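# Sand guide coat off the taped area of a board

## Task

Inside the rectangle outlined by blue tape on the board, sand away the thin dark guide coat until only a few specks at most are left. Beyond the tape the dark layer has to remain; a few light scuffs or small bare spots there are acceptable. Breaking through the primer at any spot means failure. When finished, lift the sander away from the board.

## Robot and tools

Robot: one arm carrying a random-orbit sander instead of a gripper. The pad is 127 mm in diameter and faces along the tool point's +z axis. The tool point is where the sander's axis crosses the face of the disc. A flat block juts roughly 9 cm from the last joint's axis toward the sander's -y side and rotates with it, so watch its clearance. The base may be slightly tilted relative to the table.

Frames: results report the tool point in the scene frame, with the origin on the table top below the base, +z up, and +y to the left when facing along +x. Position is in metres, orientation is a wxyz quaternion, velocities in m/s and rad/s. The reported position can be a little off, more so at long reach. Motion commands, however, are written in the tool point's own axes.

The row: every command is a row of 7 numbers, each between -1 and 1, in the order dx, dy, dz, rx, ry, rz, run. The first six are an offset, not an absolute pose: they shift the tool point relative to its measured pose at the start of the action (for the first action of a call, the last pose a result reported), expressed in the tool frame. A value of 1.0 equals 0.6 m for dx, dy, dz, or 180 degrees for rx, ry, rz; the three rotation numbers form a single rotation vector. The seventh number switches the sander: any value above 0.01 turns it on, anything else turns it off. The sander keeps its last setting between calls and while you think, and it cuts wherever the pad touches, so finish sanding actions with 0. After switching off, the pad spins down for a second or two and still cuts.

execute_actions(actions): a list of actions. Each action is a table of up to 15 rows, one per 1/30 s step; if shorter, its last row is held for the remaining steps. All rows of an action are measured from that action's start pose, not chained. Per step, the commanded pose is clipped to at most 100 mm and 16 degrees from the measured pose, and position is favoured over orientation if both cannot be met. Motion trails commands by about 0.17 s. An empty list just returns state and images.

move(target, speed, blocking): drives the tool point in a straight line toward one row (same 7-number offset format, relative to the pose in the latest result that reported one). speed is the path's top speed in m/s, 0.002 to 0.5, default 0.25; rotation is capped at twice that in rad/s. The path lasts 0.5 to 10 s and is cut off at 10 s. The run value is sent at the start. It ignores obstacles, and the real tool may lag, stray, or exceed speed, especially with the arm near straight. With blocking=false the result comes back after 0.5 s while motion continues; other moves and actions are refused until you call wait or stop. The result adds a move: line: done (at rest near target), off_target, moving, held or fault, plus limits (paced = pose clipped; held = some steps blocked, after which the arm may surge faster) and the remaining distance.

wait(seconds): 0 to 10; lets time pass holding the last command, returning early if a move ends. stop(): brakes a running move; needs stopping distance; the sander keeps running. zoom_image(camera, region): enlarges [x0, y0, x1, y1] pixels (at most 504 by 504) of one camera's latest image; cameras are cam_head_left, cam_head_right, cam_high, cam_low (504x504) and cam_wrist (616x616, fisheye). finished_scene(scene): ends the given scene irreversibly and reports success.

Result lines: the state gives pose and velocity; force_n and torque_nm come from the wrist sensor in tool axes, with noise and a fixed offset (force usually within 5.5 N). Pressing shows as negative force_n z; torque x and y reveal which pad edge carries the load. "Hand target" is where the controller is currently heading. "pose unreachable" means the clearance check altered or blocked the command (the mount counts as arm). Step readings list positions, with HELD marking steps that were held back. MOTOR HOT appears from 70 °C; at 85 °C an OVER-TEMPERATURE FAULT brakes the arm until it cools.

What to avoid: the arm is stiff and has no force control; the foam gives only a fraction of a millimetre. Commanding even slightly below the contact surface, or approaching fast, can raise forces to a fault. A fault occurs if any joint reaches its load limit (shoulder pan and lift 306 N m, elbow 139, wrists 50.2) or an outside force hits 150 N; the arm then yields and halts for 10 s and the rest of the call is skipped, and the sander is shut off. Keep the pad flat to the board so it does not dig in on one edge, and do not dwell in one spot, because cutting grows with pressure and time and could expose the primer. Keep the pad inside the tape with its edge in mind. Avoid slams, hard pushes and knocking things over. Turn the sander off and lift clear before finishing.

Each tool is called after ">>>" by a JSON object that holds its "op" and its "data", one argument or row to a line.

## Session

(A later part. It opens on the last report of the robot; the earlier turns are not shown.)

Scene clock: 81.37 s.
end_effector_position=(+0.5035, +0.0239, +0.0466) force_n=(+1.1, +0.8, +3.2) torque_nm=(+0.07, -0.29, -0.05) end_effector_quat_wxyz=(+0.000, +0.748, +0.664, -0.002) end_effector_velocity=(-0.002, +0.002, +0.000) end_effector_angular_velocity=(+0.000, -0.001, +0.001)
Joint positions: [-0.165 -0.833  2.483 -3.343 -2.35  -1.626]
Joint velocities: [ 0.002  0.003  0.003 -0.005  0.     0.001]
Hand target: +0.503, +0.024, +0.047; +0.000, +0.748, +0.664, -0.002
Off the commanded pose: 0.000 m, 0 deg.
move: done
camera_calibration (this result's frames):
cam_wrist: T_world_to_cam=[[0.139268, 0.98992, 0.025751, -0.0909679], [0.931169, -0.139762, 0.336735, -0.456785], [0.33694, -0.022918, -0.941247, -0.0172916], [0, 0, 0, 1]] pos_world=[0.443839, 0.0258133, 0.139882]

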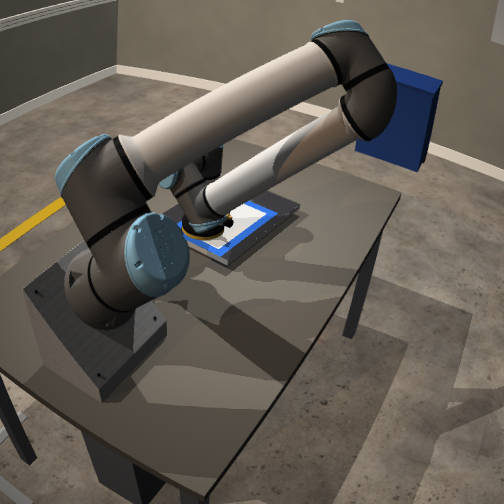

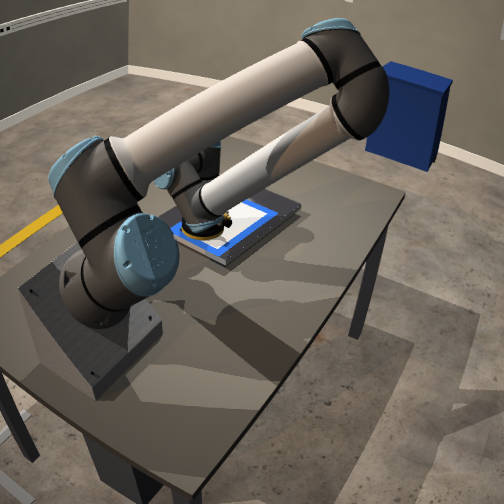

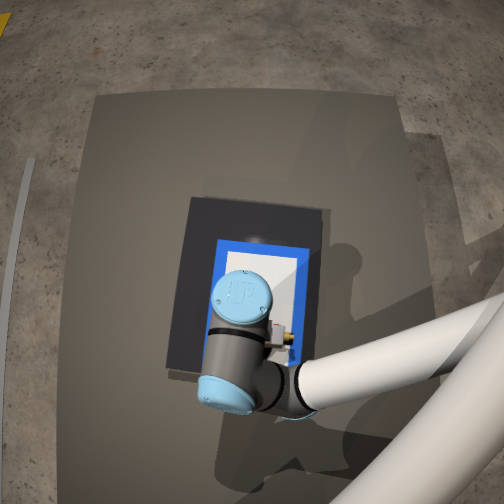

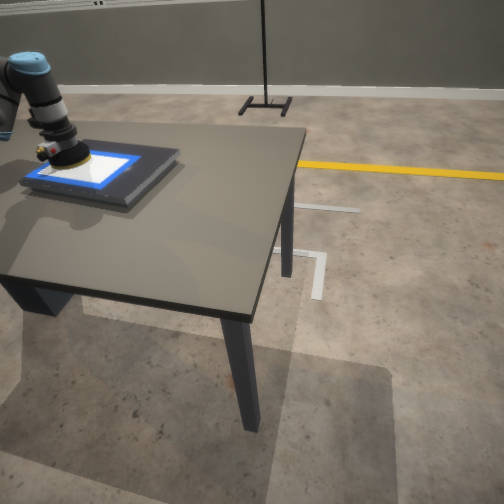

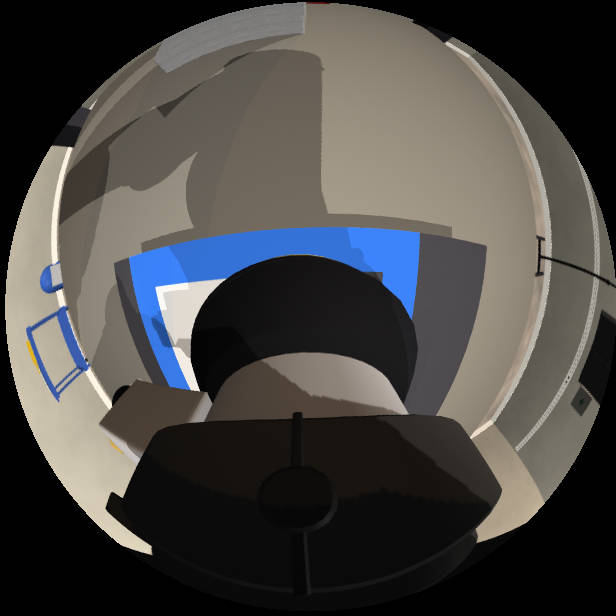

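>>> {"op": "move", "data": {
  "target": [0,-0.013,0.0054,-0.0025,0,0,1],
  "speed": 0.01
}}

>>> {"op": "wait", "data": {
  "seconds": 2
}}

>>> {"op": "move", "data": {
  "target": [0,0,-0.03,0,0,0,0]
}}

>>> {"op": "move", "data": {
  "target": [-0.4,0.2,-0.3,0,0,0,0]
}}

Scene clock: 83.53 s.
end_effector_position=(+0.4960, +0.0248, +0.0436) force_n=(+4.9, +5.0, -28.9) torque_nm=(-0.22, -0.79, -0.07) end_effector_quat_wxyz=(+0.003, +0.748, +0.664, +0.001) end_effector_velocity=(-0.003, +0.001, -0.001) end_effector_angular_velocity=(+0.001, -0.002, -0.000)
Joint positions: [-0.17  -0.818  2.497 -3.389 -2.349 -1.641]
Joint velocities: [-0.002  0.005  0.005 -0.015  0.001 -0.005]
Hand target: +0.496, +0.025, +0.043; +0.003, +0.748, +0.664, +0.001
Off the commanded pose: 0.000 m, 0 deg.
move: done
camera_calibration (this result's frames):
cam_wrist: T_world_to_cam=[[0.139085, 0.989942, 0.0258987, -0.0906524], [0.928602, -0.139464, 0.343872, -0.447703], [0.344025, -0.023778, -0.938659, -0.0212415], [0, 0, 0, 1]] pos_world=[0.435654, 0.0267973, 0.136362]

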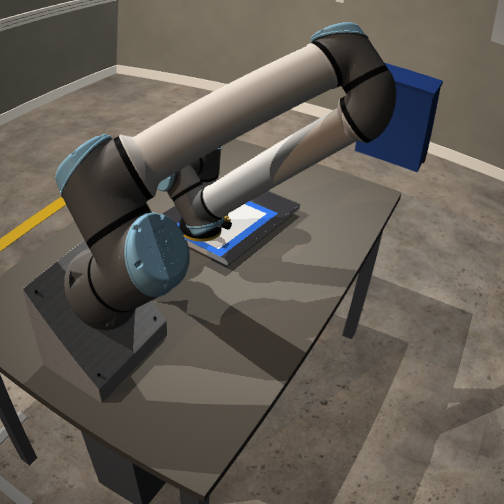

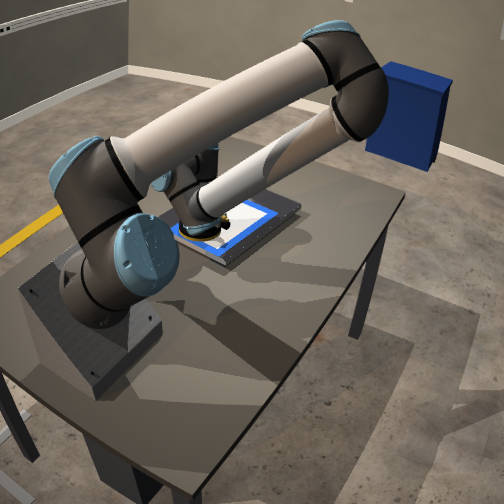

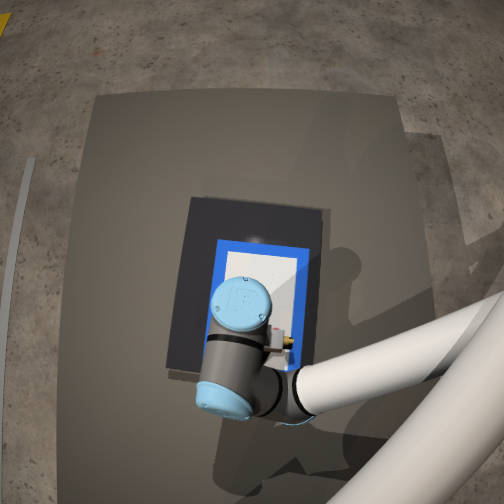

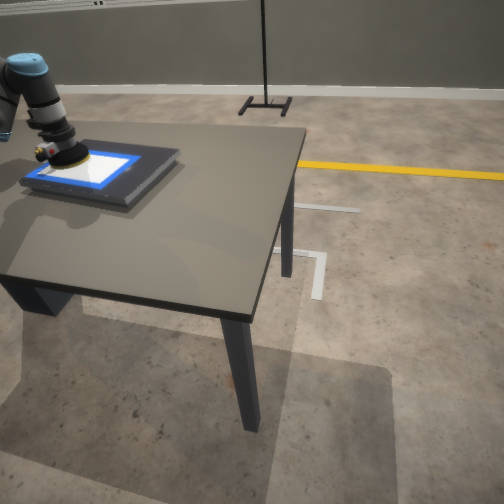

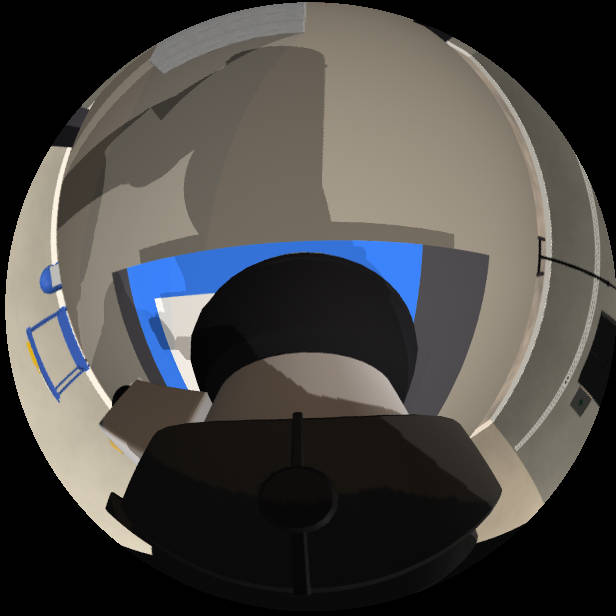

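Scene clock: 85.53 s.
end_effector_position=(+0.4957, +0.0248, +0.0434) force_n=(-2.8, -2.9, -41.2) torque_nm=(+0.67, +0.21, -0.12) end_effector_quat_wxyz=(+0.003, +0.748, +0.664, +0.001) end_effector_velocity=(-0.000, -0.000, -0.000) end_effector_angular_velocity=(-0.000, +0.000, -0.001)
Joint positions: [-0.171 -0.817  2.497 -3.39  -2.349 -1.641]
Joint velocities: [-0.     0.     0.    -0.    -0.     0.001]
Hand target: +0.496, +0.025, +0.043; +0.003, +0.748, +0.664, +0.001
Off the commanded pose: 0.000 m, 0 deg.
wait: 2.00 s; no rest ("run" is on)
camera_calibration (this result's frames):
cam_wrist: T_world_to_cam=[[0.139059, 0.989946, 0.0258702, -0.0906113], [0.928529, -0.139424, 0.344084, -0.447349], [0.344232, -0.0238269, -0.938582, -0.0213962], [0, 0, 0, 1]] pos_world=[0.435342, 0.0268193, 0.136188]

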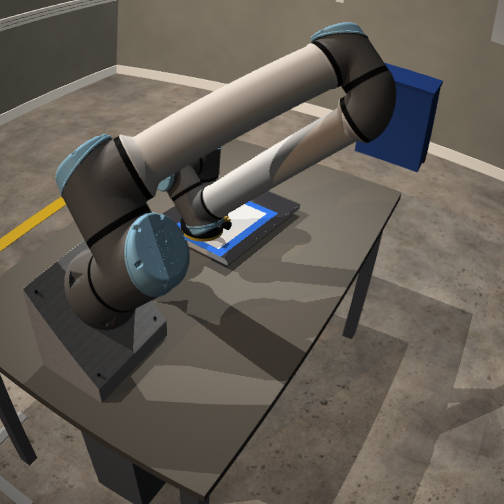

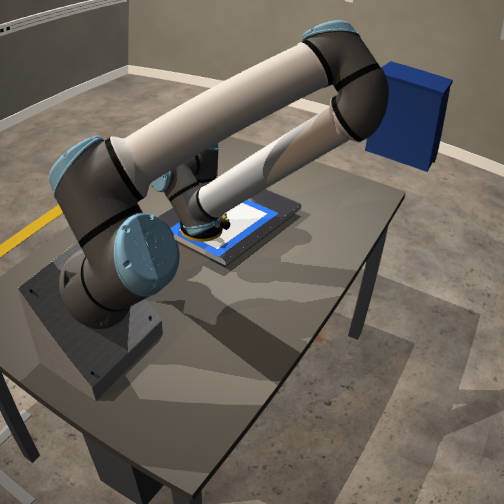

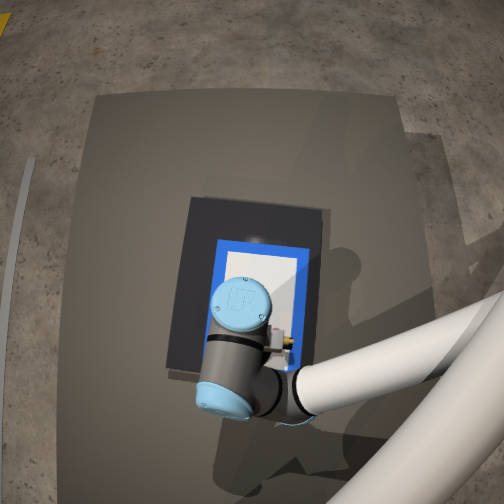

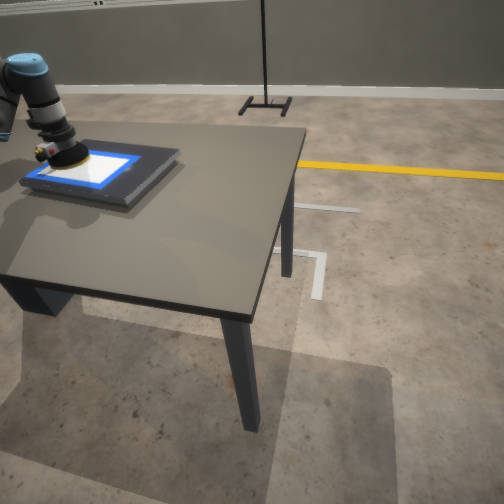

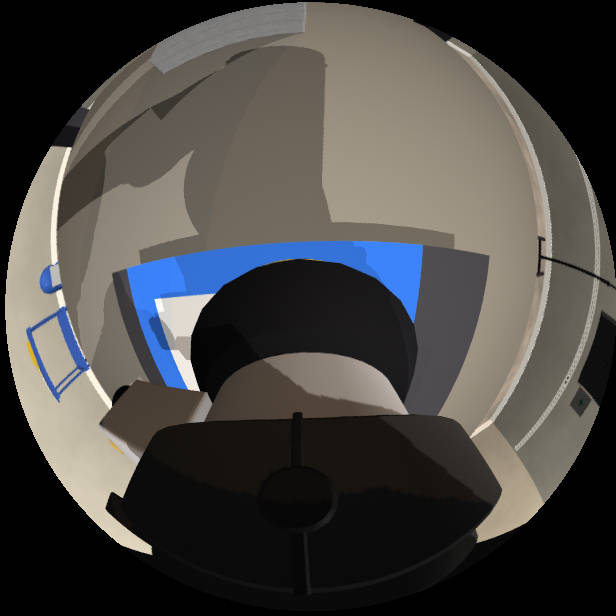

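Scene clock: 86.37 s.
end_effector_position=(+0.4957, +0.0249, +0.0612) force_n=(+2.8, +1.7, -0.1) torque_nm=(+0.18, -0.70, +0.00) end_effector_quat_wxyz=(+0.003, +0.748, +0.664, +0.001) end_effector_velocity=(+0.001, -0.000, +0.003) end_effector_angular_velocity=(-0.000, -0.000, +0.001)
Joint positions: [-0.145 -0.86   2.501 -3.326 -2.352 -1.605]
Joint velocities: [ 0.004 -0.006 -0.001  0.01  -0.001  0.004]
Hand target: +0.496, +0.025, +0.061; +0.003, +0.748, +0.664, +0.001
Off the commanded pose: 0.000 m, 0 deg.
move: done
camera_calibration (this result's frames):
cam_wrist: T_world_to_cam=[[0.139048, 0.989944, 0.0260065, -0.0911115], [0.928476, -0.139456, 0.344215, -0.453395], [0.34438, -0.0237158, -0.938531, -0.00478764], [0, 0, 0, 1]] pos_world=[0.435284, 0.0268529, 0.153941]

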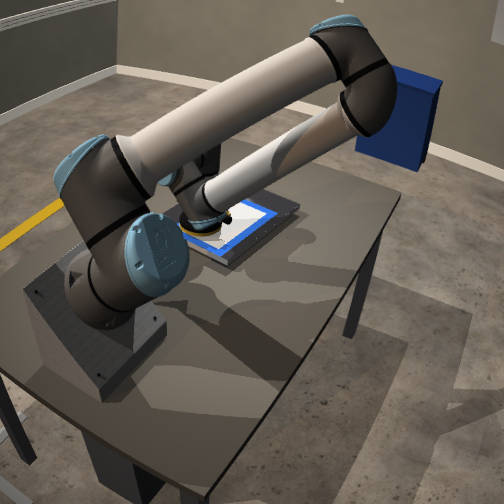

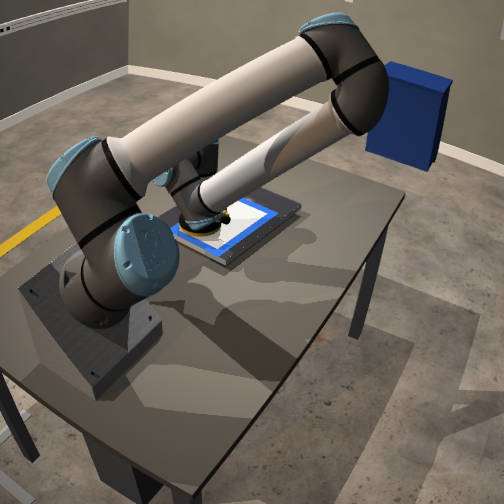

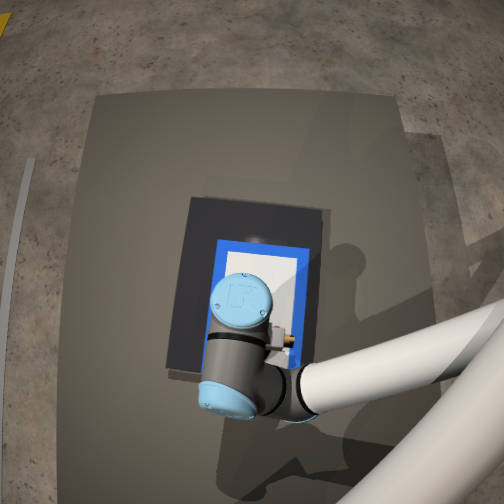

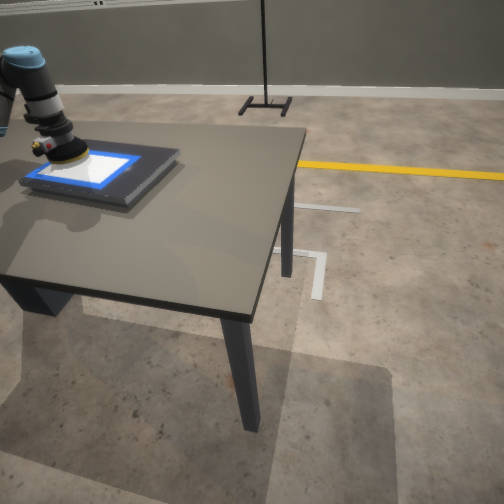

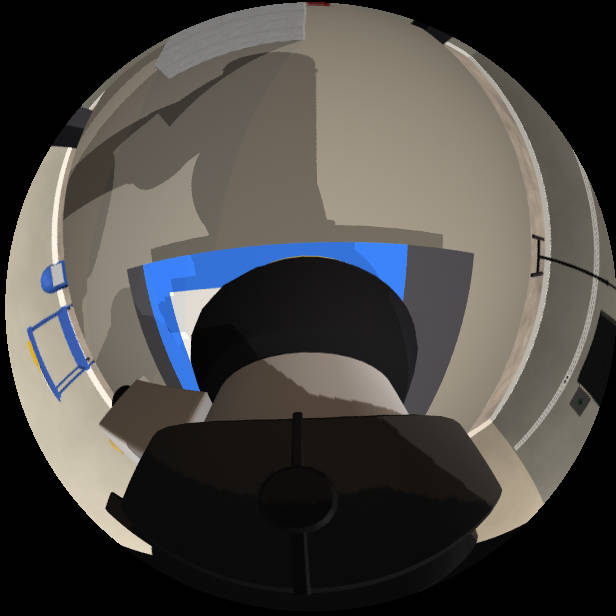

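Scene clock: 88.30 s.
end_effector_position=(+0.5857, -0.2275, +0.2423) force_n=(+1.9, +2.1, +1.2) torque_nm=(+0.22, -0.44, -0.03) end_effector_quat_wxyz=(+0.003, +0.748, +0.664, +0.001) end_effector_velocity=(+0.001, -0.002, +0.002) end_effector_angular_velocity=(+0.000, +0.002, -0.000)
Joint positions: [-0.217 -1.483  2.303 -2.576 -2.341 -1.706]
Joint velocities: [-0.    -0.003 -0.004  0.01  -0.     0.002]
Hand target: +0.586, -0.228, +0.242; +0.003, +0.748, +0.664, +0.001
Off the commanded pose: 0.001 m, 0 deg.
move: done
camera_calibration (this result's frames):
cam_wrist: T_world_to_cam=[[0.138982, 0.989964, 0.0256119, 0.141657], [0.928455, -0.139256, 0.344354, -0.634458], [0.344465, -0.0240796, -0.93849, 0.128047], [0, 0, 0, 1]] pos_world=[0.52527, -0.225504, 0.335021]

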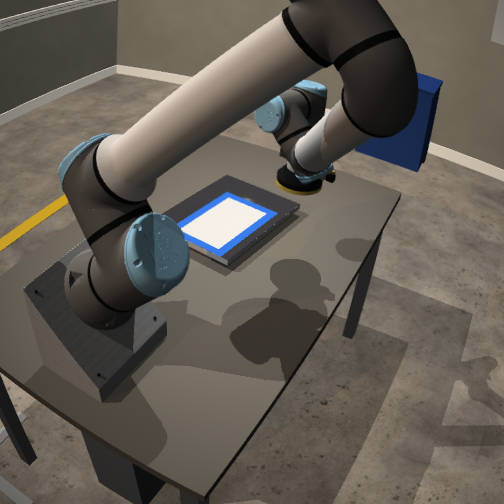

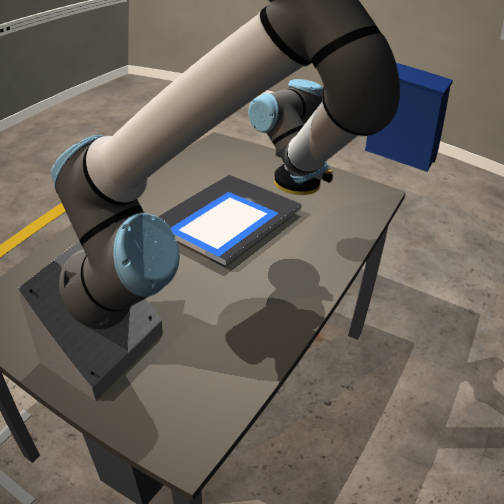

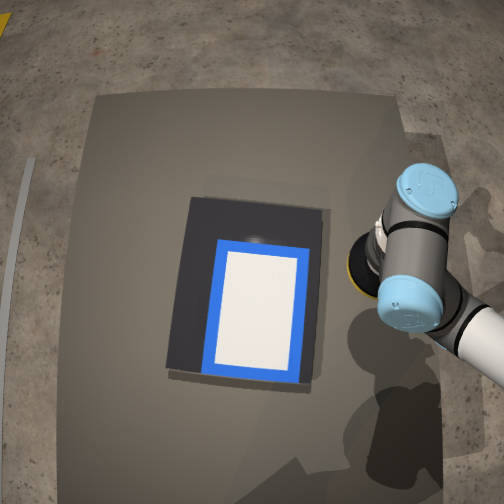

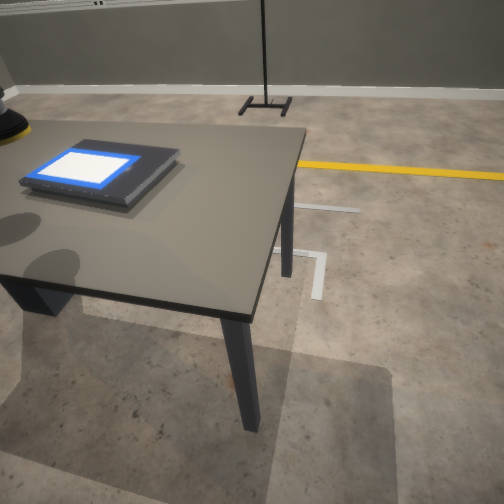

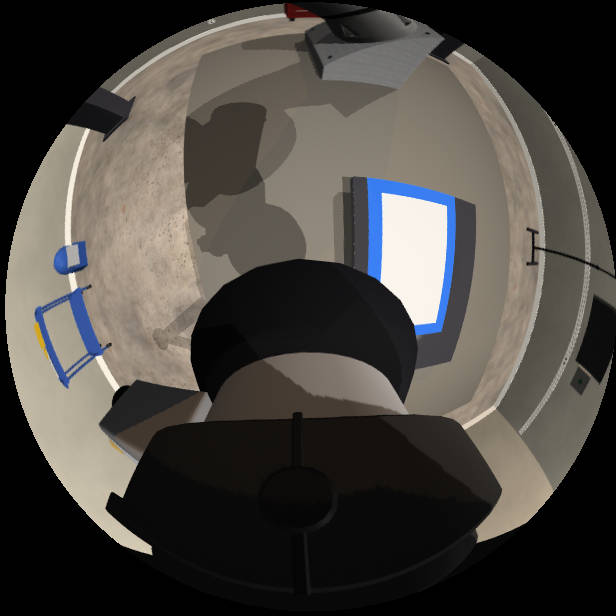

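>>> {"op": "finished_scene", "data": {
  "scene": 1
}}

The scene is finished: the task was done.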